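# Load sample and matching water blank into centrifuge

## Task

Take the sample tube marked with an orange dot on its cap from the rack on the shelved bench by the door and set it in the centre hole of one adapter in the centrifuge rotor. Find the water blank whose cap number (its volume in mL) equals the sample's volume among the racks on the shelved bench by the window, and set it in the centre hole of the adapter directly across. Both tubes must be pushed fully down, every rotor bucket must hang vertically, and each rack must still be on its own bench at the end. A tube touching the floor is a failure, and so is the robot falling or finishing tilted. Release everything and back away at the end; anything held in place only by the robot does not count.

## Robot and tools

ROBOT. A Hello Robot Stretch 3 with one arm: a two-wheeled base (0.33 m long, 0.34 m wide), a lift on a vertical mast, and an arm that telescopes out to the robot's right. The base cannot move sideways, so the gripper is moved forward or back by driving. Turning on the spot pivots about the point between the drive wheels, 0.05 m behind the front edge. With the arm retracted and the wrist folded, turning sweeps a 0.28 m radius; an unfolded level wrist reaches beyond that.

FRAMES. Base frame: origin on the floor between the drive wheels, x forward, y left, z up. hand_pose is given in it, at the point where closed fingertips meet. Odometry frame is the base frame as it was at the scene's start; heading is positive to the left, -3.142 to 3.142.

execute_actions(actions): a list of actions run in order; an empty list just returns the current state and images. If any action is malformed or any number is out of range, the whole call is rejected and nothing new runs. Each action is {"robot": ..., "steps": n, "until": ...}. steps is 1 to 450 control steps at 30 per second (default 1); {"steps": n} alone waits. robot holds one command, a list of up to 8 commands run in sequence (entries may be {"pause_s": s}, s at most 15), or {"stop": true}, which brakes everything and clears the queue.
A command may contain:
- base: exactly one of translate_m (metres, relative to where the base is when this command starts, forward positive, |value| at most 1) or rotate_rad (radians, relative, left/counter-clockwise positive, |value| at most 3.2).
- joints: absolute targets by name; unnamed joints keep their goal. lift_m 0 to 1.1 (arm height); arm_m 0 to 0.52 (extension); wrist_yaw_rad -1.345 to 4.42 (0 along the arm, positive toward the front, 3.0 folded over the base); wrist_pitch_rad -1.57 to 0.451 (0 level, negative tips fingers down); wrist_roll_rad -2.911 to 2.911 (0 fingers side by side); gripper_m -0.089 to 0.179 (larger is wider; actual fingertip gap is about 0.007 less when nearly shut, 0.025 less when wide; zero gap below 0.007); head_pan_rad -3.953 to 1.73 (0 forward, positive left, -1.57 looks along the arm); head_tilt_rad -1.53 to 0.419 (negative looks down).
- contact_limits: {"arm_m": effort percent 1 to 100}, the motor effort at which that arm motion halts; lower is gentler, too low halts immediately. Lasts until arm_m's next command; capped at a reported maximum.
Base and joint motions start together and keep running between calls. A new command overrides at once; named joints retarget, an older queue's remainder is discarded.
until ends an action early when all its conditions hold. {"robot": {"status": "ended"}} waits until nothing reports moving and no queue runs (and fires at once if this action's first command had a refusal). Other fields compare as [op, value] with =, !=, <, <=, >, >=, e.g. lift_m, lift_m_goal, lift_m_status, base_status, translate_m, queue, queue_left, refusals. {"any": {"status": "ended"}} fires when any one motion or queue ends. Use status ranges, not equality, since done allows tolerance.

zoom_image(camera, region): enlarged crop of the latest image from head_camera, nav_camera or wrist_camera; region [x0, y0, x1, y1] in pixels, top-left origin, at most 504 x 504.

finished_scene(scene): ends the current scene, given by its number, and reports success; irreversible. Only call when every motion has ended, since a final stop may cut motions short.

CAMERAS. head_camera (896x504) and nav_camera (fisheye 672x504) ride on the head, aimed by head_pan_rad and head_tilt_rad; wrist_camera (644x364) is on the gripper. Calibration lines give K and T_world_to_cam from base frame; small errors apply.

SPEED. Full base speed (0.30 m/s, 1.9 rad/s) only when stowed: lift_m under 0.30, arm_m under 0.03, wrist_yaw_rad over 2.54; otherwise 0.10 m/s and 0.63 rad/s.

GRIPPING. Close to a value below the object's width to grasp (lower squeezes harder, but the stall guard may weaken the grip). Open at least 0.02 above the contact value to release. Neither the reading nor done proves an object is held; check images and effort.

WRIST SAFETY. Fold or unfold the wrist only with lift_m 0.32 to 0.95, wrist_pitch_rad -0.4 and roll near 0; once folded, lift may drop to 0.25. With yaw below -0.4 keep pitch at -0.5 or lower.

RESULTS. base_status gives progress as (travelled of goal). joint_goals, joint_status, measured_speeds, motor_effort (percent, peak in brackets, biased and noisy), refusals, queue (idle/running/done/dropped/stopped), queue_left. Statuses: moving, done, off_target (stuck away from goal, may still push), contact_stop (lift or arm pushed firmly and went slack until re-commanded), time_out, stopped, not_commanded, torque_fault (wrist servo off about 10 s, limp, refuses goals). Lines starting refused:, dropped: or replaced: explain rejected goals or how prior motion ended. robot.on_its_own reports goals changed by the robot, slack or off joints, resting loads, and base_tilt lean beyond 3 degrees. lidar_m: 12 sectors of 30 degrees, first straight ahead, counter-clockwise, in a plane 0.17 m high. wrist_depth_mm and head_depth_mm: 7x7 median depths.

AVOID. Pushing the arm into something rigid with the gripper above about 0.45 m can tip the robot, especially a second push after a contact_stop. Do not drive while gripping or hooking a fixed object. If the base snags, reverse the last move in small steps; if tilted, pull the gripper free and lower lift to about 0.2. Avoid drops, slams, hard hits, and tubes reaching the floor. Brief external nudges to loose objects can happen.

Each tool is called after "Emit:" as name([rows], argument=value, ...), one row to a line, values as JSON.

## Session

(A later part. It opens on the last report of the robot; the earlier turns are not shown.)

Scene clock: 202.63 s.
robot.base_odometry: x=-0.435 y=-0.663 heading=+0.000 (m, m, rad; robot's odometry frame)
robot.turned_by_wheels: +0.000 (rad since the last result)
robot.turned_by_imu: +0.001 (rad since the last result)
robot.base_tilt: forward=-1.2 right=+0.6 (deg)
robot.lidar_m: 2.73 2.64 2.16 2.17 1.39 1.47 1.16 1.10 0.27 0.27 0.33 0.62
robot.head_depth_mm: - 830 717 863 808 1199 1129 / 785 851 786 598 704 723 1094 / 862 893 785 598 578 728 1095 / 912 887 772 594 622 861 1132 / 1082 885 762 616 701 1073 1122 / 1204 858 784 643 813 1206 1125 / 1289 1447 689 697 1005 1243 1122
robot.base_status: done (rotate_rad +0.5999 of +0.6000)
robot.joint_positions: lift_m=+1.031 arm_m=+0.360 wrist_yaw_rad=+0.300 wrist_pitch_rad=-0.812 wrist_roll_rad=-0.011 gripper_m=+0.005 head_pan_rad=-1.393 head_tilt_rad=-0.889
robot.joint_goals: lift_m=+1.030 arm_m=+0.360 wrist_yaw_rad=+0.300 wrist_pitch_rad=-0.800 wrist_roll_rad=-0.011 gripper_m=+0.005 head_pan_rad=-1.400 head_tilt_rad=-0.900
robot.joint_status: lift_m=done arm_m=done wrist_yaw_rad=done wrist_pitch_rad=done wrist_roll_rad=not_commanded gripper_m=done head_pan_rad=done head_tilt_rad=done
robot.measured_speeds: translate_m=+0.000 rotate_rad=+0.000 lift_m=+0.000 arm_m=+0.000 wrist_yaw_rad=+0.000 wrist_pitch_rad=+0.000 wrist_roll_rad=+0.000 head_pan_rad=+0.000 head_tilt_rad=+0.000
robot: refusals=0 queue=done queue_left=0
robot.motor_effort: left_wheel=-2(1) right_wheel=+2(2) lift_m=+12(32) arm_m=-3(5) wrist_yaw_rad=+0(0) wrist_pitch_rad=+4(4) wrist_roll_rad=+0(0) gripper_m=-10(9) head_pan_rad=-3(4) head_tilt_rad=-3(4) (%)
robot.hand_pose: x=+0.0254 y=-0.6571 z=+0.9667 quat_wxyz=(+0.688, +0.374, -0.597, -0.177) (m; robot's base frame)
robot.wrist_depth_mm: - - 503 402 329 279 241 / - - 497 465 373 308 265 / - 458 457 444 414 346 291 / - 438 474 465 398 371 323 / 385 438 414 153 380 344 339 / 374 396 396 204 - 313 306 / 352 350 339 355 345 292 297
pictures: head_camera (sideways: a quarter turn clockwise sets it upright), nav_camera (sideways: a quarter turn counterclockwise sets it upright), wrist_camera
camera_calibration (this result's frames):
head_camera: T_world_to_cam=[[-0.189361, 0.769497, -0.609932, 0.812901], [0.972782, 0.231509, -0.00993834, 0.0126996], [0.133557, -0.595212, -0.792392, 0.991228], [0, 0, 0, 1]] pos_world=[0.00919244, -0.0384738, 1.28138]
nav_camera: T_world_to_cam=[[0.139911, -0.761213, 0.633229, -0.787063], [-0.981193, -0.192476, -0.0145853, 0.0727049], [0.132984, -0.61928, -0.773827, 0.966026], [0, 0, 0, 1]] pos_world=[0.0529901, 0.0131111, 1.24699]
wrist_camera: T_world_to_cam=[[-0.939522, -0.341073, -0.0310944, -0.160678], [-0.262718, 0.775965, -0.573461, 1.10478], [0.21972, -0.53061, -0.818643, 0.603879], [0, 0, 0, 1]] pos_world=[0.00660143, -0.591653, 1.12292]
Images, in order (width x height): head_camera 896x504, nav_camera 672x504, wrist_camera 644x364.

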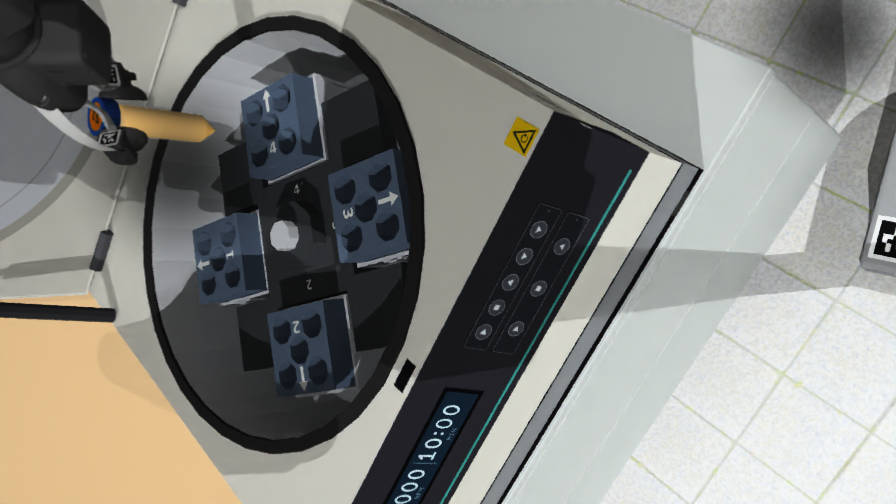

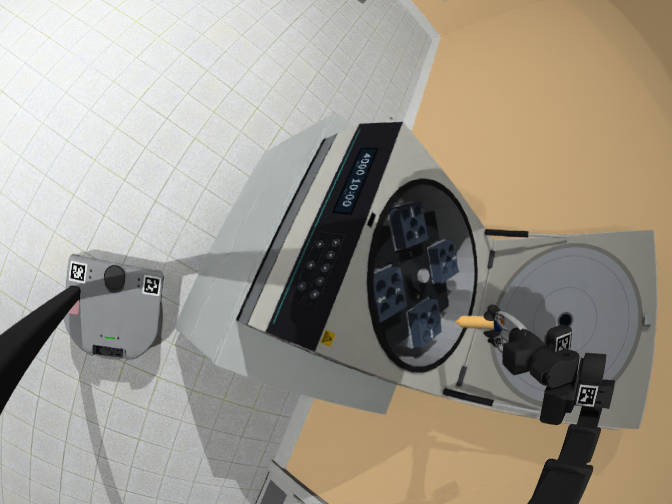

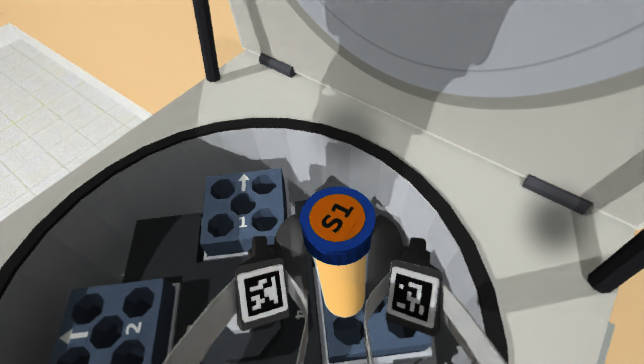

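Emit:
execute_actions([
  {"robot":[{"joints":{"arm_m":0.409},"base":{"translate_m":-0.012}},{"joints":{"lift_m":0.955}}],"steps":450,"until":{"robot":{"status":"ended"}}},
])

Emit:
zoom_image(camera="head_camera", region=[100,20,360,220])

Scene clock: 213.70 s.
robot.base_odometry: x=-0.447 y=-0.663 heading=+0.000 (m, m, rad; robot's odometry frame)
robot.turned_by_wheels: +0.000 (rad since the last result)
robot.turned_by_imu: +0.001 (rad since the last result)
robot.base_tilt: forward=-1.1 right=+0.6 (deg)
robot.lidar_m: 2.10 2.66 2.16 2.17 1.38 1.75 1.15 1.09 0.27 0.27 0.32 0.60
robot.head_depth_mm: - 814 715 870 808 1216 1126 / 814 827 786 608 762 717 1098 / 857 903 782 596 575 726 1096 / 910 890 773 595 617 845 1125 / 1041 893 761 613 691 1059 1119 / 1195 868 768 638 802 1209 1125 / 1284 1418 689 691 986 1251 1122
robot.base_status: done (translate_m -0.0120 of -0.0120)
robot.joint_positions: lift_m=+0.956 arm_m=+0.409 wrist_yaw_rad=+0.300 wrist_pitch_rad=-0.812 wrist_roll_rad=-0.011 gripper_m=+0.005 head_pan_rad=-1.393 head_tilt_rad=-0.889
robot.joint_goals: lift_m=+0.955 arm_m=+0.409 wrist_yaw_rad=+0.300 wrist_pitch_rad=-0.800 wrist_roll_rad=-0.011 gripper_m=+0.005 head_pan_rad=-1.400 head_tilt_rad=-0.900
robot.joint_status: lift_m=done arm_m=done wrist_yaw_rad=done wrist_pitch_rad=done wrist_roll_rad=not_commanded gripper_m=done head_pan_rad=done head_tilt_rad=done
robot.measured_speeds: translate_m=+0.000 rotate_rad=+0.000 lift_m=+0.000 arm_m=+0.000 wrist_yaw_rad=+0.000 wrist_pitch_rad=+0.000 wrist_roll_rad=+0.000 head_pan_rad=+0.000 head_tilt_rad=+0.000
robot: refusals=0 queue=done queue_left=0
robot.motor_effort: left_wheel=-2(7) right_wheel=+2(6) lift_m=+12(15) arm_m=+4(5) wrist_yaw_rad=+0(0) wrist_pitch_rad=+4(4) wrist_roll_rad=+0(0) gripper_m=-10(9) head_pan_rad=-4(3) head_tilt_rad=-3(3) (%)
robot.hand_pose: x=+0.0254 y=-0.7054 z=+0.8917 quat_wxyz=(+0.688, +0.374, -0.597, -0.177) (m; robot's base frame)
robot.wrist_depth_mm: - 895 419 340 277 233 202 / - 391 386 367 310 258 220 / 356 363 386 348 325 290 243 / 353 387 362 380 303 289 266 / 356 335 331 153 291 261 260 / 324 316 316 203 - 240 236 / 278 280 278 277 300 220 219
pictures: head_camera (sideways: a quarter turn clockwise sets it upright), nav_camera (sideways: a quarter turn counterclockwise sets it upright), wrist_camera
camera_calibration (this result's frames):
head_camera: T_world_to_cam=[[-0.18936, 0.769497, -0.609932, 0.812901], [0.972782, 0.231508, -0.00993835, 0.0126996], [0.133556, -0.595213, -0.792392, 0.991228], [0, 0, 0, 1]] pos_world=[0.00919238, -0.0384738, 1.28138]
nav_camera: T_world_to_cam=[[0.139909, -0.761214, 0.633229, -0.787063], [-0.981194, -0.192474, -0.0145853, 0.0727049], [0.132983, -0.61928, -0.773827, 0.966026], [0, 0, 0, 1]] pos_world=[0.0529901, 0.0131111, 1.24699]
wrist_camera: T_world_to_cam=[[-0.939523, -0.341072, -0.0310961, -0.17947], [-0.262724, 0.775986, -0.57343, 1.0992], [0.219711, -0.530581, -0.818664, 0.516908], [0, 0, 0, 1]] pos_world=[0.00660087, -0.639918, 1.04791]
Images, in order (width x height): head_camera 896x504, nav_camera 672x504, wrist_camera 644x364.

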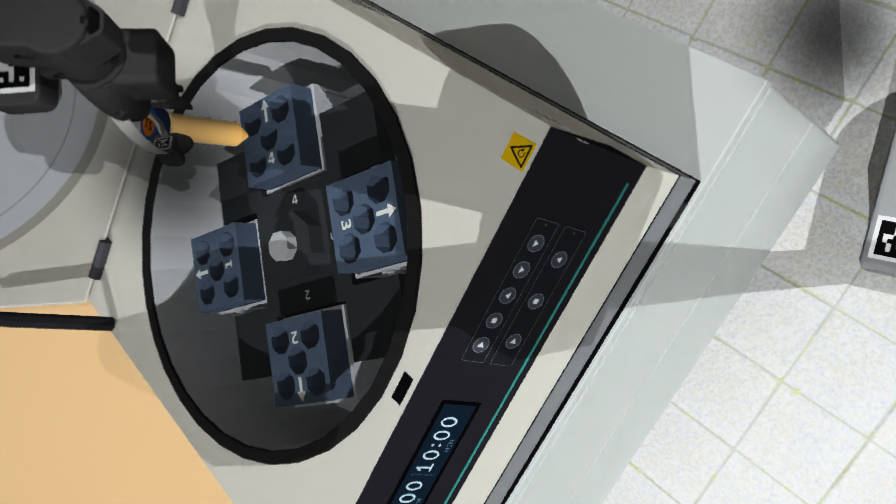

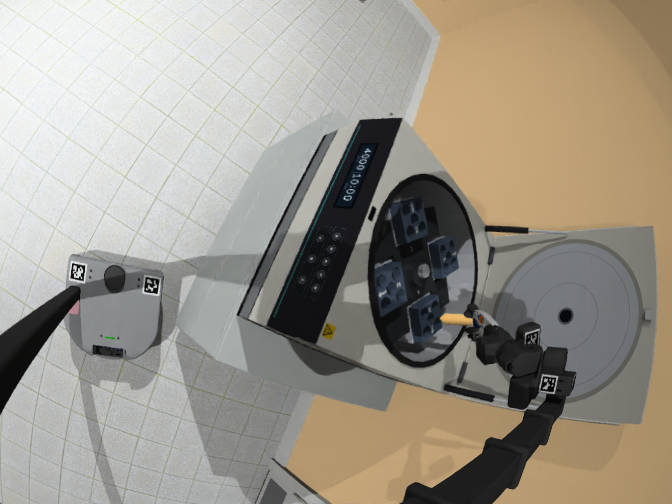

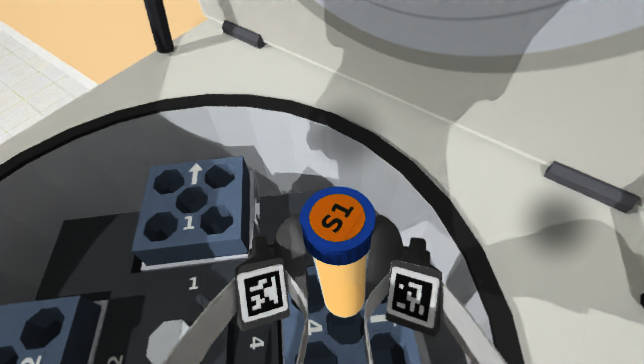

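Region (100, 20, 360, 220) of head_camera's 896x504 image, scaled by 1.938, with more detail than that image has; it fills the top 388 rows of this view, and the rest is white.

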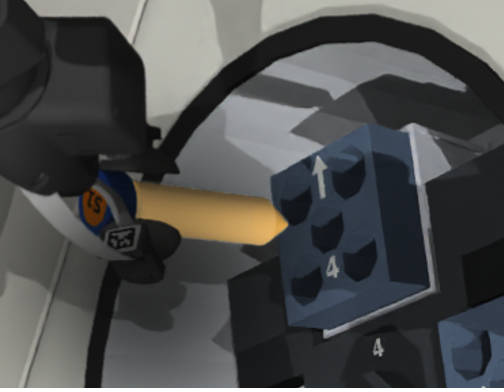

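Emit:
execute_actions([
  {"robot":[{"joints":{"arm_m":0.416},"base":{"translate_m":0.003}},{"joints":{"lift_m":0.915}}],"steps":450,"until":{"robot":{"status":"ended"}}},
])

Emit:
zoom_image(camera="head_camera", region=[100,20,360,220])

Scene clock: 220.27 s.
robot.base_odometry: x=-0.444 y=-0.663 heading=+0.000 (m, m, rad; robot's odometry frame)
robot.turned_by_wheels: +0.000 (rad since the last result)
robot.turned_by_imu: +0.001 (rad since the last result)
robot.base_tilt: forward=-1.1 right=+0.6 (deg)
robot.lidar_m: 2.10 2.65 2.15 2.17 1.39 1.75 1.15 1.09 0.27 0.27 0.32 0.61
robot.head_depth_mm: - 814 716 870 808 1211 1128 / 825 825 790 598 764 718 1095 / 858 896 779 595 575 726 1095 / 913 892 771 596 618 849 1122 / 967 897 764 612 694 1062 1126 / 1202 866 769 639 806 1209 1120 / 1282 1435 688 693 996 1240 1123
robot.base_status: done (translate_m +0.0030 of +0.0030)
robot.joint_positions: lift_m=+0.916 arm_m=+0.416 wrist_yaw_rad=+0.300 wrist_pitch_rad=-0.760 wrist_roll_rad=-0.011 gripper_m=+0.005 head_pan_rad=-1.393 head_tilt_rad=-0.889
robot.joint_goals: lift_m=+0.915 arm_m=+0.416 wrist_yaw_rad=+0.300 wrist_pitch_rad=-0.800 wrist_roll_rad=-0.011 gripper_m=+0.005 head_pan_rad=-1.400 head_tilt_rad=-0.900
robot.joint_status: lift_m=done arm_m=done wrist_yaw_rad=done wrist_pitch_rad=done wrist_roll_rad=not_commanded gripper_m=done head_pan_rad=done head_tilt_rad=done
robot.measured_speeds: translate_m=+0.000 rotate_rad=+0.000 lift_m=+0.000 arm_m=+0.000 wrist_yaw_rad=+0.000 wrist_pitch_rad=+0.000 wrist_roll_rad=+0.000 head_pan_rad=+0.000 head_tilt_rad=+0.000
robot: refusals=0 queue=done queue_left=0
robot.motor_effort: left_wheel=-1(2) right_wheel=+2(9) lift_m=+8(14) arm_m=+4(4) wrist_yaw_rad=+0(0) wrist_pitch_rad=-15(16) wrist_roll_rad=+0(0) gripper_m=-9(9) head_pan_rad=-3(3) head_tilt_rad=-3(3) (%)
robot.hand_pose: x=+0.0284 y=-0.7222 z=+0.8604 quat_wxyz=(+0.692, +0.358, -0.606, -0.160) (m; robot's base frame)
robot.wrist_depth_mm: - 811 394 317 260 222 193 / - 370 360 343 292 244 209 / 319 340 354 319 298 271 230 / 333 363 342 348 272 260 245 / 329 299 304 150 268 233 230 / 291 283 286 177 - 214 209 / 258 246 254 227 287 195 191
pictures: head_camera (sideways: a quarter turn clockwise sets it upright), nav_camera (sideways: a quarter turn counterclockwise sets it upright), wrist_camera
camera_calibration (this result's frames):
head_camera: T_world_to_cam=[[-0.189361, 0.769497, -0.609932, 0.812901], [0.972782, 0.231508, -0.00993835, 0.0126996], [0.133557, -0.595213, -0.792392, 0.991228], [0, 0, 0, 1]] pos_world=[0.0091924, -0.0384738, 1.28138]
nav_camera: T_world_to_cam=[[0.13991, -0.761214, 0.633229, -0.787063], [-0.981194, -0.192475, -0.0145853, 0.0727049], [0.132983, -0.61928, -0.773827, 0.966026], [0, 0, 0, 1]] pos_world=[0.0529901, 0.0131111, 1.24699]
wrist_camera: T_world_to_cam=[[-0.939064, -0.342553, -0.0285539, -0.186608], [-0.253648, 0.746607, -0.615013, 1.10944], [0.231993, -0.570294, -0.788, 0.426292], [0, 0, 0, 1]] pos_world=[0.00727352, -0.649129, 1.01291]
Images, in order (width x height): head_camera 896x504, nav_camera 672x504, wrist_camera 644x364.

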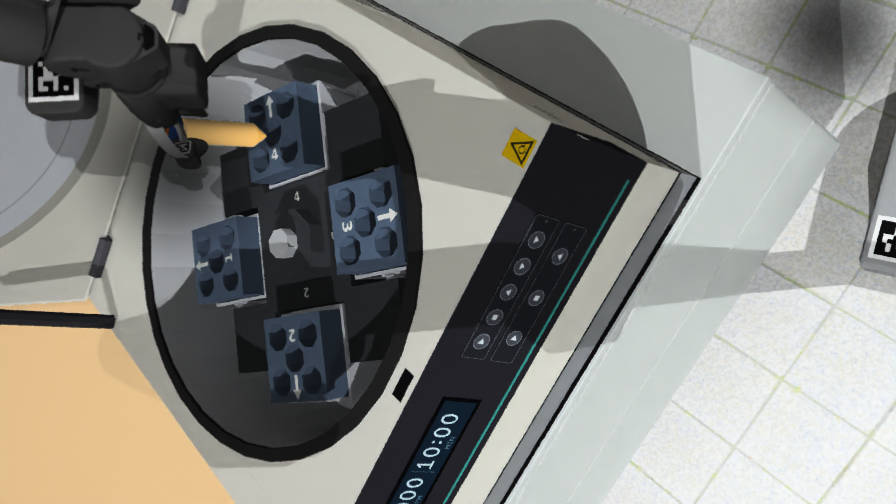

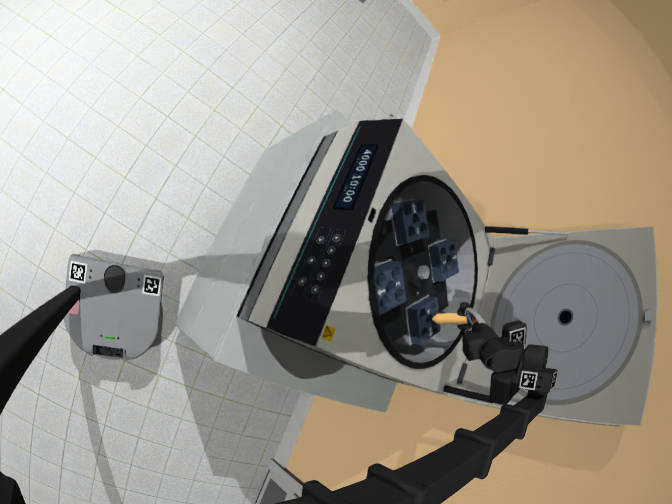

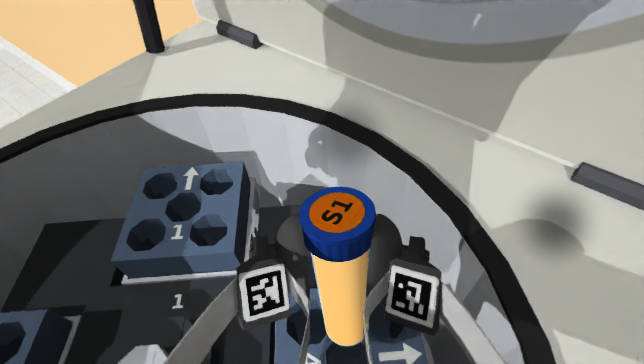

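Region (100, 20, 360, 220) of head_camera's 896x504 image, scaled by 1.938, with more detail than that image has; it fills the top 388 rows of this view, and the rest is white.

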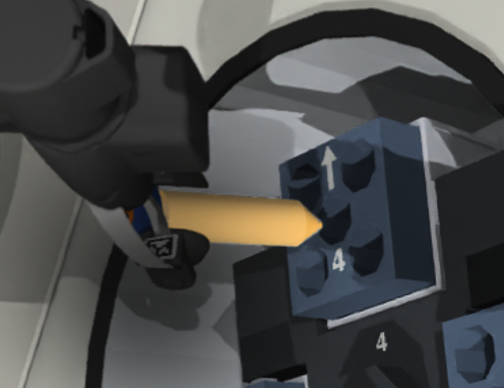

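Emit:
execute_actions([
  {"robot":[{"joints":{"lift_m":0.945}},{"joints":{"arm_m":0.405,"wrist_pitch_rad":-0.8}},{"joints":{"lift_m":0.915}}],"steps":450,"until":{"robot":{"status":"ended"}}},
])

Emit:
zoom_image(camera="head_camera", region=[100,20,360,220])

Scene clock: 226.43 s.
robot.base_odometry: x=-0.444 y=-0.663 heading=+0.000 (m, m, rad; robot's odometry frame)
robot.turned_by_wheels: +0.000 (rad since the last result)
robot.turned_by_imu: +0.001 (rad since the last result)
robot.base_tilt: forward=-1.1 right=+0.6 (deg)
robot.lidar_m: 2.09 2.65 2.16 2.16 1.39 1.75 1.15 1.09 0.27 0.27 0.32 0.61
robot.head_depth_mm: - 814 716 867 806 1214 1127 / 802 848 761 596 765 717 1100 / 855 882 769 595 575 728 1098 / 914 905 773 595 619 850 1124 / 970 882 748 612 692 1060 1115 / 1195 855 802 640 807 1206 1123 / 1280 1437 690 694 992 1246 1121
robot.base_status: done (translate_m +0.0030 of +0.0030)
robot.joint_positions: lift_m=+0.916 arm_m=+0.405 wrist_yaw_rad=+0.300 wrist_pitch_rad=-0.811 wrist_roll_rad=-0.011 gripper_m=+0.005 head_pan_rad=-1.393 head_tilt_rad=-0.889
robot.joint_goals: lift_m=+0.915 arm_m=+0.405 wrist_yaw_rad=+0.300 wrist_pitch_rad=-0.800 wrist_roll_rad=-0.011 gripper_m=+0.005 head_pan_rad=-1.400 head_tilt_rad=-0.900
robot.joint_status: lift_m=done arm_m=done wrist_yaw_rad=done wrist_pitch_rad=done wrist_roll_rad=not_commanded gripper_m=done head_pan_rad=done head_tilt_rad=done
robot.measured_speeds: translate_m=+0.000 rotate_rad=+0.000 lift_m=+0.000 arm_m=+0.000 wrist_yaw_rad=+0.000 wrist_pitch_rad=+0.000 wrist_roll_rad=+0.000 head_pan_rad=+0.000 head_tilt_rad=+0.000
robot: refusals=0 queue=done queue_left=0
robot.motor_effort: left_wheel=-1(1) right_wheel=+2(3) lift_m=+12(33) arm_m=-4(6) wrist_yaw_rad=+0(0) wrist_pitch_rad=+4(14) wrist_roll_rad=+0(0) gripper_m=-10(9) head_pan_rad=-3(3) head_tilt_rad=-3(4) (%)
robot.hand_pose: x=+0.0254 y=-0.7023 z=+0.8518 quat_wxyz=(+0.688, +0.374, -0.597, -0.177) (m; robot's base frame)
robot.wrist_depth_mm: - 382 375 345 281 238 206 / 344 337 339 319 302 264 226 / 320 362 379 347 279 269 246 / 320 331 329 295 292 241 240 / 281 289 292 151 300 222 216 / 262 273 275 167 - 209 198 / 255 227 245 193 244 195 182
pictures: head_camera (sideways: a quarter turn clockwise sets it upright), nav_camera (sideways: a quarter turn counterclockwise sets it upright), wrist_camera
camera_calibration (this result's frames):
head_camera: T_world_to_cam=[[-0.18936, 0.769497, -0.609932, 0.812901], [0.972782, 0.231508, -0.00993834, 0.0126996], [0.133556, -0.595213, -0.792392, 0.991228], [0, 0, 0, 1]] pos_world=[0.00919238, -0.0384738, 1.28138]
nav_camera: T_world_to_cam=[[0.13991, -0.761214, 0.633229, -0.787063], [-0.981194, -0.192474, -0.0145853, 0.0727049], [0.132983, -0.61928, -0.773827, 0.966026], [0, 0, 0, 1]] pos_world=[0.0529901, 0.0131111, 1.24699]
wrist_camera: T_world_to_cam=[[-0.939517, -0.34109, -0.031067, -0.179639], [-0.262623, 0.775658, -0.573919, 1.07407], [0.219855, -0.531048, -0.818322, 0.48529], [0, 0, 0, 1]] pos_world=[0.00660909, -0.636676, 1.00798]
Images, in order (width x height): head_camera 896x504, nav_camera 672x504, wrist_camera 644x364.

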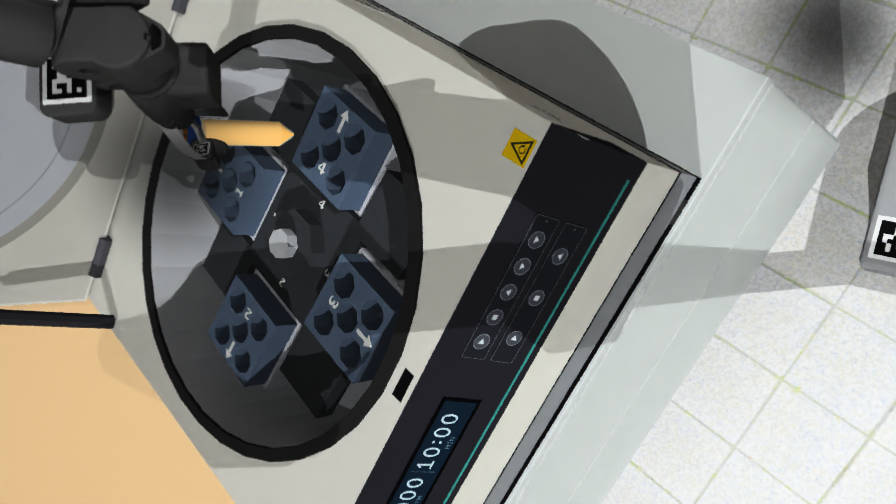

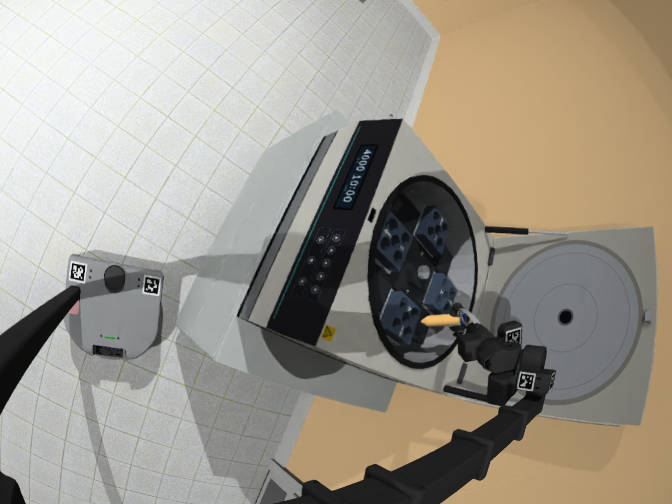

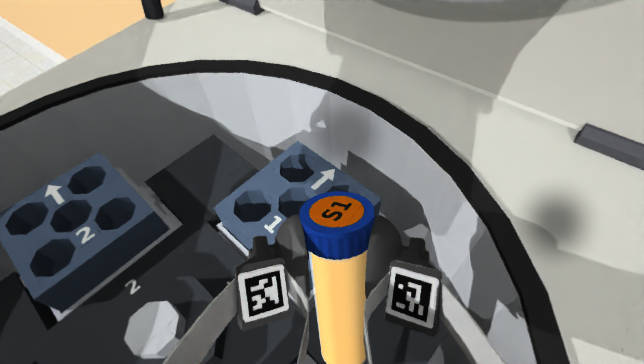

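Region (100, 20, 360, 220) of head_camera's 896x504 image, scaled by 1.938, with more detail than that image has; it fills the top 388 rows of this view, and the rest is white.

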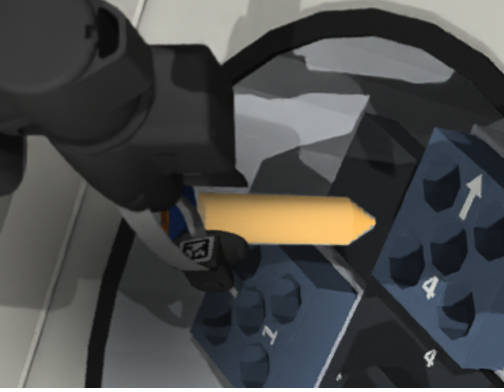

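Emit:
execute_actions([
  {"robot":[{"joints":{"lift_m":0.98}},{"joints":{"arm_m":0.5}}],"steps":450,"until":{"robot":{"status":"ended"}}},
])

Emit:
zoom_image(camera="head_camera", region=[0,0,440,440])

Scene clock: 232.57 s.
robot.base_odometry: x=-0.444 y=-0.663 heading=+0.000 (m, m, rad; robot's odometry frame)
robot.turned_by_wheels: +0.000 (rad since the last result)
robot.turned_by_imu: +0.001 (rad since the last result)
robot.base_tilt: forward=-1.3 right=+0.7 (deg)
robot.lidar_m: 2.10 2.66 2.15 2.16 1.38 1.75 1.15 1.09 0.27 0.27 0.33 0.61
robot.head_depth_mm: 790 824 716 871 805 1210 1131 / 789 862 804 598 765 717 1095 / 859 882 766 596 576 726 1095 / 913 907 773 595 618 853 1122 / 1043 880 748 614 692 1067 1130 / 1201 856 799 641 802 1210 1126 / 1289 1439 688 693 996 1244 1120
robot.base_status: done (translate_m +0.0030 of +0.0030)
robot.joint_positions: lift_m=+0.979 arm_m=+0.500 wrist_yaw_rad=+0.300 wrist_pitch_rad=-0.811 wrist_roll_rad=-0.011 gripper_m=+0.005 head_pan_rad=-1.393 head_tilt_rad=-0.889
robot.joint_goals: lift_m=+0.980 arm_m=+0.500 wrist_yaw_rad=+0.300 wrist_pitch_rad=-0.800 wrist_roll_rad=-0.011 gripper_m=+0.005 head_pan_rad=-1.400 head_tilt_rad=-0.900
robot.joint_status: lift_m=done arm_m=done wrist_yaw_rad=done wrist_pitch_rad=done wrist_roll_rad=not_commanded gripper_m=done head_pan_rad=done head_tilt_rad=done
robot.measured_speeds: translate_m=+0.000 rotate_rad=+0.000 lift_m=+0.000 arm_m=+0.000 wrist_yaw_rad=+0.000 wrist_pitch_rad=+0.000 wrist_roll_rad=+0.000 head_pan_rad=+0.000 head_tilt_rad=+0.000
robot: refusals=0 queue=done queue_left=0
robot.motor_effort: left_wheel=-2(1) right_wheel=+2(3) lift_m=+31(29) arm_m=+4(5) wrist_yaw_rad=+0(0) wrist_pitch_rad=+4(4) wrist_roll_rad=+0(0) gripper_m=-9(9) head_pan_rad=-3(3) head_tilt_rad=-4(3) (%)
robot.hand_pose: x=+0.0254 y=-0.7965 z=+0.9157 quat_wxyz=(+0.688, +0.374, -0.597, -0.177) (m; robot's base frame)
robot.wrist_depth_mm: - 366 279 217 177 150 130 / - 755 339 251 200 166 142 / - 376 369 301 230 186 156 / 344 339 337 325 272 212 174 / 329 375 380 151 289 246 197 / 339 341 341 168 - 260 225 / 295 311 324 194 263 242 235
pictures: head_camera (sideways: a quarter turn clockwise sets it upright), nav_camera (sideways: a quarter turn counterclockwise sets it upright), wrist_camera
camera_calibration (this result's frames):
head_camera: T_world_to_cam=[[-0.18936, 0.769507, -0.60992, 0.812886], [0.972783, 0.231505, -0.0099375, 0.0126985], [0.133553, -0.595201, -0.792401, 0.99124], [0, 0, 0, 1]] pos_world=[0.00919222, -0.0384735, 1.28138]
nav_camera: T_world_to_cam=[[0.139909, -0.761223, 0.633218, -0.787048], [-0.981194, -0.192472, -0.0145856, 0.0727052], [0.132979, -0.619269, -0.773836, 0.966038], [0, 0, 0, 1]] pos_world=[0.05299, 0.0131118, 1.24699]
wrist_camera: T_world_to_cam=[[-0.939516, -0.341092, -0.0310762, -0.209799], [-0.262663, 0.77576, -0.573763, 1.18377], [0.219814, -0.530897, -0.818432, 0.487754], [0, 0, 0, 1]] pos_world=[0.00660723, -0.730936, 1.07188]
Images, in order (width x height): head_camera 896x504, nav_camera 672x504, wrist_camera 644x364.

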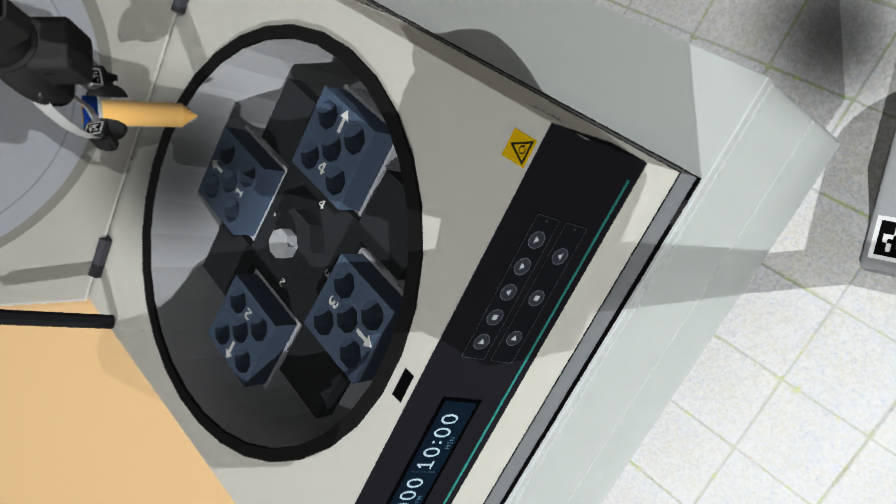

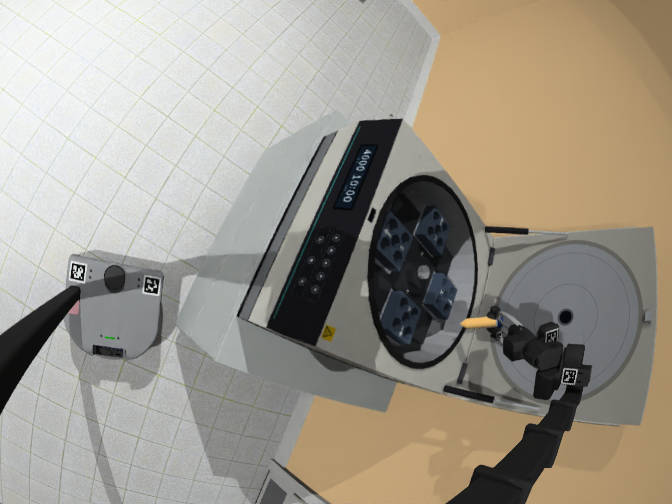

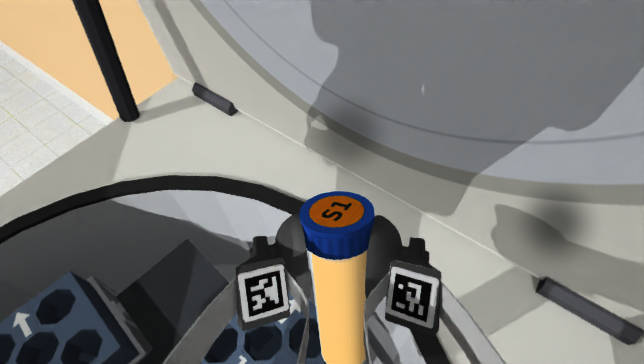

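Region (0, 0, 440, 440) of head_camera's 896x504 image, scaled by 1.145, with more detail than that image has.

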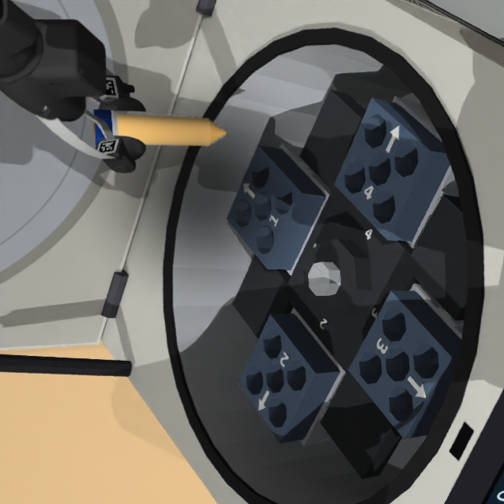

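Emit:
execute_actions([
  {"robot":[{"joints":{"arm_m":0.475},"base":{"translate_m":0.066}},{"joints":{"lift_m":0.955}}],"steps":450,"until":{"robot":{"status":"ended"}}},
])

Emit:
zoom_image(camera="head_camera", region=[100,20,360,220])

Scene clock: 247.23 s.
robot.base_odometry: x=-0.378 y=-0.663 heading=+0.000 (m, m, rad; robot's odometry frame)
robot.turned_by_wheels: +0.000 (rad since the last result)
robot.turned_by_imu: +0.001 (rad since the last result)
robot.base_tilt: forward=-1.3 right=+0.6 (deg)
robot.lidar_m: 2.03 2.59 2.13 2.14 1.43 1.52 1.22 1.13 0.29 0.29 0.35 0.66
robot.head_depth_mm: - 848 813 597 766 717 1102 / 814 850 769 597 564 709 996 / 882 893 766 596 601 773 1112 / 923 889 783 606 650 926 1142 / 1145 858 783 629 755 1155 1125 / 1225 1344 690 669 879 1230 1122 / 1311 1574 689 725 1086 1245 1116
robot.base_status: done (translate_m +0.0660 of +0.0660)
robot.joint_positions: lift_m=+0.956 arm_m=+0.475 wrist_yaw_rad=+0.300 wrist_pitch_rad=-0.811 wrist_roll_rad=-0.011 gripper_m=+0.005 head_pan_rad=-1.393 head_tilt_rad=-0.889
robot.joint_goals: lift_m=+0.955 arm_m=+0.475 wrist_yaw_rad=+0.300 wrist_pitch_rad=-0.800 wrist_roll_rad=-0.011 gripper_m=+0.005 head_pan_rad=-1.400 head_tilt_rad=-0.900
robot.joint_status: lift_m=done arm_m=done wrist_yaw_rad=done wrist_pitch_rad=done wrist_roll_rad=not_commanded gripper_m=done head_pan_rad=done head_tilt_rad=done
robot.measured_speeds: translate_m=+0.000 rotate_rad=+0.000 lift_m=+0.000 arm_m=+0.000 wrist_yaw_rad=+0.000 wrist_pitch_rad=+0.000 wrist_roll_rad=+0.000 head_pan_rad=+0.000 head_tilt_rad=+0.000
robot: refusals=0 queue=done queue_left=0
robot.motor_effort: left_wheel=-1(4) right_wheel=+3(9) lift_m=+12(32) arm_m=-5(6) wrist_yaw_rad=+0(0) wrist_pitch_rad=+4(4) wrist_roll_rad=+0(0) gripper_m=-9(9) head_pan_rad=-3(3) head_tilt_rad=-3(3) (%)
robot.hand_pose: x=+0.0254 y=-0.7722 z=+0.8918 quat_wxyz=(+0.688, +0.374, -0.597, -0.177) (m; robot's base frame)
robot.wrist_depth_mm: - 797 358 279 229 194 167 / - - 378 325 257 215 183 / - 351 340 331 297 241 202 / - 311 318 303 292 274 225 / 289 339 365 151 272 262 249 / 303 306 318 168 - 243 238 / 275 275 283 194 290 242 218
pictures: head_camera (sideways: a quarter turn clockwise sets it upright), nav_camera (sideways: a quarter turn counterclockwise sets it upright), wrist_camera
camera_calibration (this result's frames):
head_camera: T_world_to_cam=[[-0.18936, 0.769507, -0.60992, 0.812886], [0.972783, 0.231505, -0.0099375, 0.0126985], [0.133553, -0.595201, -0.792401, 0.99124], [0, 0, 0, 1]] pos_world=[0.00919222, -0.0384735, 1.28138]
nav_camera: T_world_to_cam=[[0.139909, -0.761223, 0.633217, -0.787048], [-0.981194, -0.192471, -0.0145856, 0.0727052], [0.132979, -0.619269, -0.773836, 0.966038], [0, 0, 0, 1]] pos_world=[0.05299, 0.0131118, 1.24699]
wrist_camera: T_world_to_cam=[[-0.939516, -0.341092, -0.0310775, -0.202263], [-0.262667, 0.775775, -0.573741, 1.15121], [0.219808, -0.530876, -0.818447, 0.481091], [0, 0, 0, 1]] pos_world=[0.00660689, -0.706667, 1.04796]
Images, in order (width x height): head_camera 896x504, nav_camera 672x504, wrist_camera 644x364.

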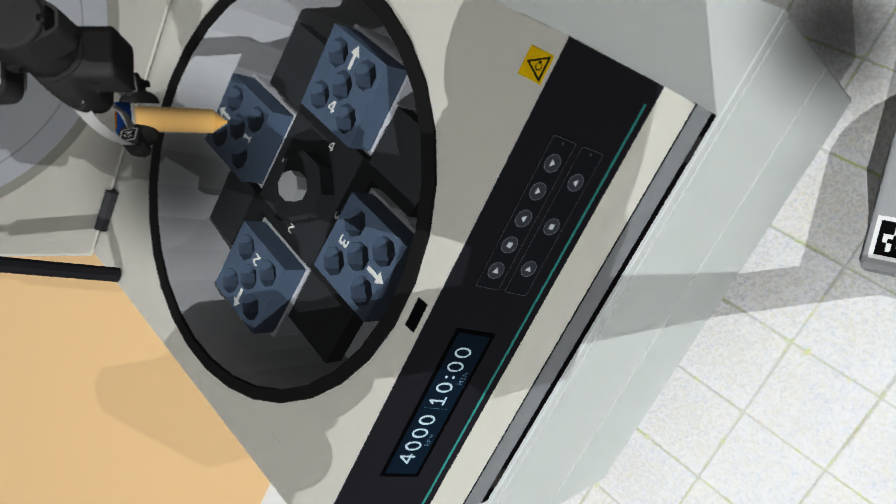

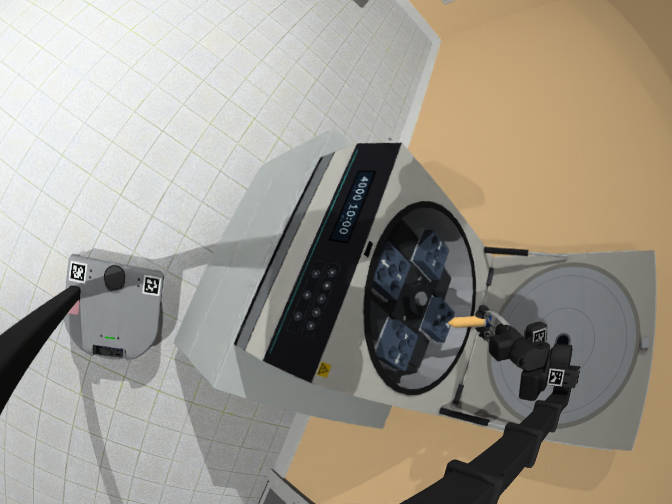

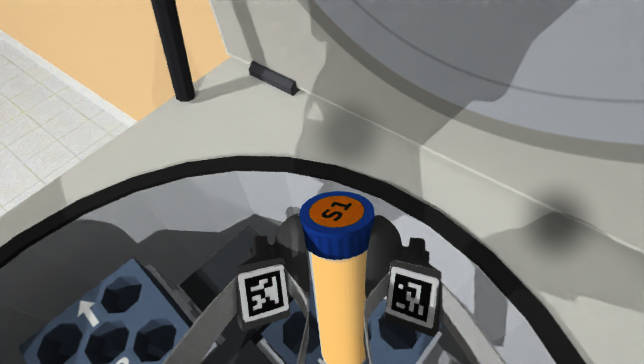

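Region (100, 20, 360, 220) of head_camera's 896x504 image, scaled by 1.938, with more detail than that image has; it fills the top 388 rows of this view, and the rest is white.

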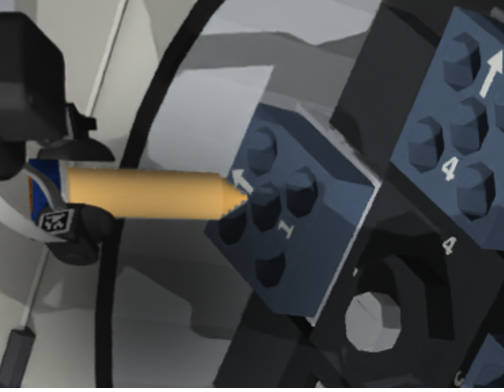

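Emit:
execute_actions([
  {"robot":[{"base":{"translate_m":0.005}},{"joints":{"lift_m":0.925}}],"steps":450,"until":{"robot":{"status":"ended"}}},
])

Emit:
zoom_image(camera="head_camera", region=[100,20,360,220])

Scene clock: 251.70 s.
robot.base_odometry: x=-0.373 y=-0.663 heading=+0.000 (m, m, rad; robot's odometry frame)
robot.turned_by_wheels: +0.000 (rad since the last result)
robot.turned_by_imu: +0.001 (rad since the last result)
robot.base_tilt: forward=-1.2 right=+0.7 (deg)
robot.lidar_m: 2.03 2.59 2.14 2.14 1.43 1.52 1.22 1.13 0.29 0.29 0.35 0.66
robot.head_depth_mm: - 847 808 600 559 717 1096 / 842 850 768 599 566 706 1005 / 884 894 767 597 603 779 1111 / 928 885 780 606 656 934 1140 / 1146 861 785 633 758 1165 1123 / 1220 1358 690 669 886 1226 1125 / 1314 1570 689 725 1086 1247 1118
robot.base_status: done (translate_m +0.0050 of +0.0050)
robot.joint_positions: lift_m=+0.926 arm_m=+0.475 wrist_yaw_rad=+0.300 wrist_pitch_rad=-0.811 wrist_roll_rad=-0.011 gripper_m=+0.005 head_pan_rad=-1.393 head_tilt_rad=-0.889
robot.joint_goals: lift_m=+0.925 arm_m=+0.475 wrist_yaw_rad=+0.300 wrist_pitch_rad=-0.800 wrist_roll_rad=-0.011 gripper_m=+0.005 head_pan_rad=-1.400 head_tilt_rad=-0.900
robot.joint_status: lift_m=done arm_m=done wrist_yaw_rad=done wrist_pitch_rad=done wrist_roll_rad=not_commanded gripper_m=done head_pan_rad=done head_tilt_rad=done
robot.measured_speeds: translate_m=+0.000 rotate_rad=+0.000 lift_m=+0.000 arm_m=+0.000 wrist_yaw_rad=+0.000 wrist_pitch_rad=+0.000 wrist_roll_rad=+0.000 head_pan_rad=+0.000 head_tilt_rad=+0.000
robot: refusals=0 queue=done queue_left=0
robot.motor_effort: left_wheel=-1(3) right_wheel=+2(8) lift_m=+12(13) arm_m=-4(5) wrist_yaw_rad=+0(0) wrist_pitch_rad=+4(4) wrist_roll_rad=+0(0) gripper_m=-10(9) head_pan_rad=-3(4) head_tilt_rad=-3(4) (%)
robot.hand_pose: x=+0.0254 y=-0.7722 z=+0.8618 quat_wxyz=(+0.688, +0.374, -0.597, -0.177) (m; robot's base frame)
robot.wrist_depth_mm: - 811 362 284 232 196 170 / - 998 338 320 263 217 186 / - 302 296 293 280 245 204 / 273 285 318 291 262 251 227 / 280 323 352 151 274 233 227 / 288 272 288 168 - 236 208 / 247 244 255 194 230 249 193
pictures: head_camera (sideways: a quarter turn clockwise sets it upright), nav_camera (sideways: a quarter turn counterclockwise sets it upright), wrist_camera
camera_calibration (this result's frames):
head_camera: T_world_to_cam=[[-0.18936, 0.769507, -0.60992, 0.812886], [0.972783, 0.231505, -0.0099375, 0.0126985], [0.133553, -0.595201, -0.792401, 0.99124], [0, 0, 0, 1]] pos_world=[0.00919222, -0.0384735, 1.28138]
nav_camera: T_world_to_cam=[[0.139909, -0.761223, 0.633218, -0.787048], [-0.981194, -0.192472, -0.0145856, 0.0727052], [0.132979, -0.619269, -0.773836, 0.966038], [0, 0, 0, 1]] pos_world=[0.05299, 0.0131118, 1.24699]
wrist_camera: T_world_to_cam=[[-0.939516, -0.341091, -0.0310786, -0.203194], [-0.262671, 0.775787, -0.573723, 1.13398], [0.219802, -0.530859, -0.818459, 0.456561], [0, 0, 0, 1]] pos_world=[0.00660661, -0.706666, 1.01795]
Images, in order (width x height): head_camera 896x504, nav_camera 672x504, wrist_camera 644x364.

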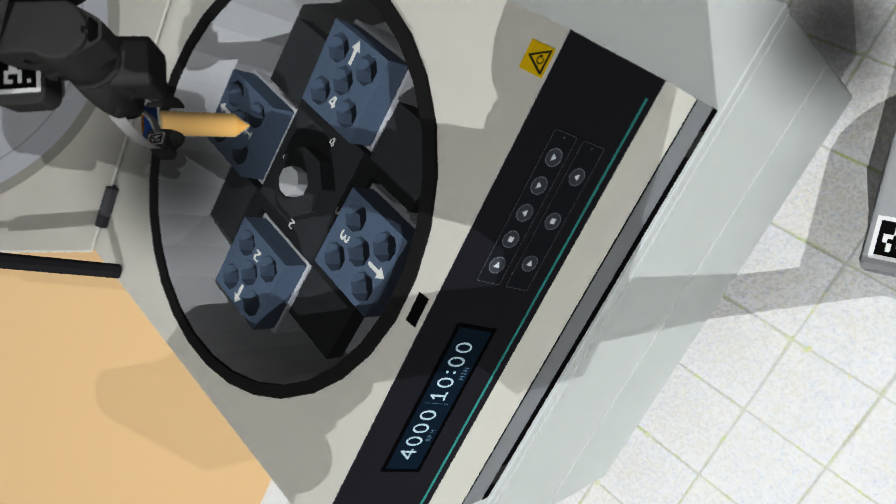

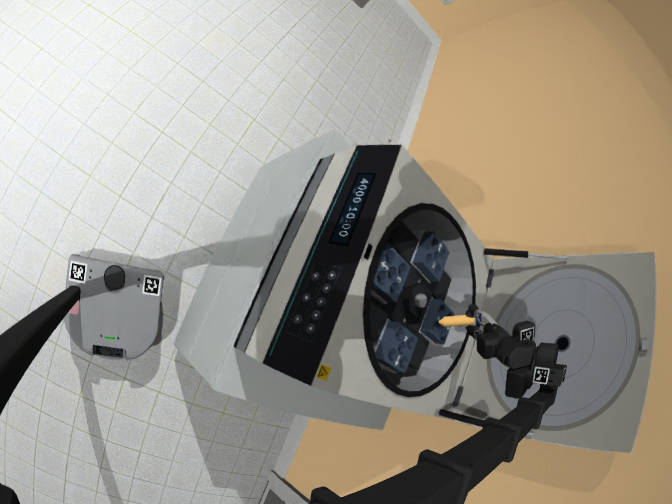

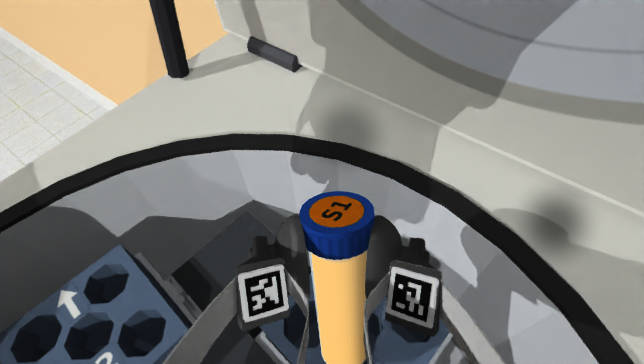

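Region (100, 20, 360, 220) of head_camera's 896x504 image, scaled by 1.938, with more detail than that image has; it fills the top 388 rows of this view, and the rest is white.

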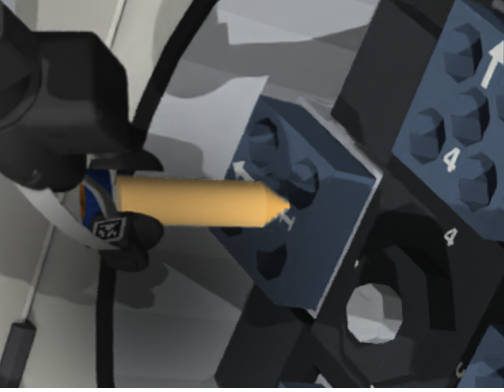

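Emit:
execute_actions([
  {"robot":[{"joints":{"arm_m":0.493}}],"steps":450,"until":{"robot":{"status":"ended"}}},
])

Emit:
zoom_image(camera="head_camera", region=[100,20,360,220])

Scene clock: 258.43 s.
robot.base_odometry: x=-0.373 y=-0.663 heading=+0.000 (m, m, rad; robot's odometry frame)
robot.turned_by_wheels: +0.000 (rad since the last result)
robot.turned_by_imu: +0.001 (rad since the last result)
robot.base_tilt: forward=-1.2 right=+0.7 (deg)
robot.lidar_m: 2.03 2.59 2.14 2.15 1.43 1.53 1.22 1.13 0.29 0.29 0.35 0.66
robot.head_depth_mm: - 847 808 598 560 716 1096 / 834 848 767 596 565 706 1005 / 883 894 768 597 604 779 1110 / 926 885 782 607 655 932 1139 / 1147 860 782 632 757 1163 1125 / 1227 1360 690 670 883 1229 1125 / 1314 1566 690 728 1089 1241 1117
robot.base_status: done (translate_m +0.0050 of +0.0050)
robot.joint_positions: lift_m=+0.926 arm_m=+0.493 wrist_yaw_rad=+0.300 wrist_pitch_rad=-0.811 wrist_roll_rad=-0.011 gripper_m=+0.005 head_pan_rad=-1.393 head_tilt_rad=-0.889
robot.joint_goals: lift_m=+0.925 arm_m=+0.493 wrist_yaw_rad=+0.300 wrist_pitch_rad=-0.800 wrist_roll_rad=-0.011 gripper_m=+0.005 head_pan_rad=-1.400 head_tilt_rad=-0.900
robot.joint_status: lift_m=done arm_m=done wrist_yaw_rad=done wrist_pitch_rad=done wrist_roll_rad=not_commanded gripper_m=done head_pan_rad=done head_tilt_rad=done
robot.measured_speeds: translate_m=+0.000 rotate_rad=+0.000 lift_m=+0.000 arm_m=+0.000 wrist_yaw_rad=+0.000 wrist_pitch_rad=+0.000 wrist_roll_rad=+0.000 head_pan_rad=+0.000 head_tilt_rad=+0.000
robot: refusals=0 queue=done queue_left=0
robot.motor_effort: left_wheel=-1(1) right_wheel=+2(2) lift_m=+12(12) arm_m=+4(4) wrist_yaw_rad=+0(0) wrist_pitch_rad=+4(4) wrist_roll_rad=+0(0) gripper_m=-9(9) head_pan_rad=-3(4) head_tilt_rad=-3(3) (%)
robot.hand_pose: x=+0.0254 y=-0.7895 z=+0.8618 quat_wxyz=(+0.688, +0.374, -0.597, -0.177) (m; robot's base frame)
robot.wrist_depth_mm: - 738 333 259 212 181 157 / - 932 335 302 240 199 171 / - 302 296 292 274 224 188 / 277 275 290 268 258 247 209 / 271 316 342 151 244 230 223 / 287 283 286 168 - 216 208 / 244 241 255 193 238 227 191
pictures: head_camera (sideways: a quarter turn clockwise sets it upright), nav_camera (sideways: a quarter turn counterclockwise sets it upright), wrist_camera
camera_calibration (this result's frames):
head_camera: T_world_to_cam=[[-0.18936, 0.769507, -0.60992, 0.812886], [0.972783, 0.231505, -0.0099375, 0.0126985], [0.133553, -0.595201, -0.792401, 0.99124], [0, 0, 0, 1]] pos_world=[0.00919222, -0.0384735, 1.28138]
nav_camera: T_world_to_cam=[[0.139909, -0.761223, 0.633218, -0.787048], [-0.981194, -0.192471, -0.0145856, 0.0727052], [0.132979, -0.619269, -0.773836, 0.966038], [0, 0, 0, 1]] pos_world=[0.05299, 0.0131118, 1.24699]
wrist_camera: T_world_to_cam=[[-0.939516, -0.341091, -0.0310786, -0.209084], [-0.262671, 0.775787, -0.573723, 1.14738], [0.219802, -0.530859, -0.818459, 0.447395], [0, 0, 0, 1]] pos_world=[0.00660657, -0.723934, 1.01795]
Images, in order (width x height): head_camera 896x504, nav_camera 672x504, wrist_camera 644x364.

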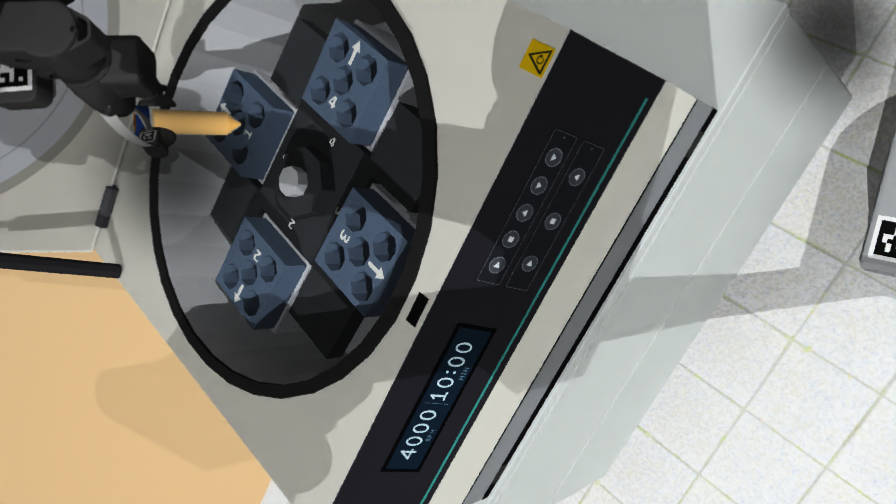

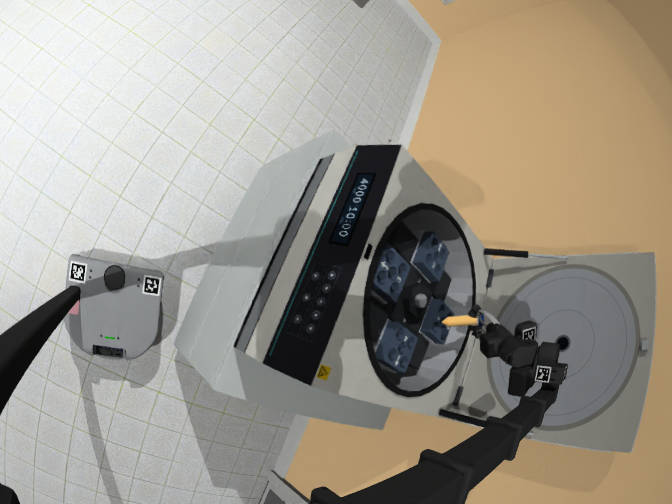

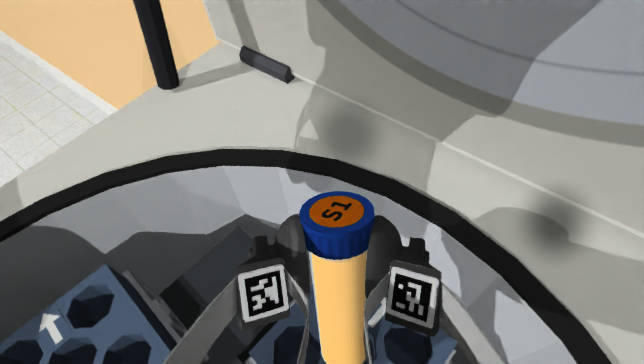

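Region (100, 20, 360, 220) of head_camera's 896x504 image, scaled by 1.938, with more detail than that image has; it fills the top 388 rows of this view, and the rest is white.

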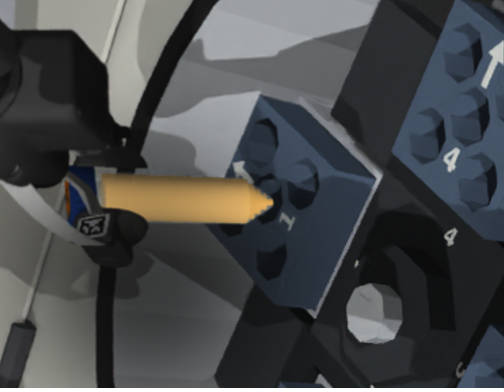

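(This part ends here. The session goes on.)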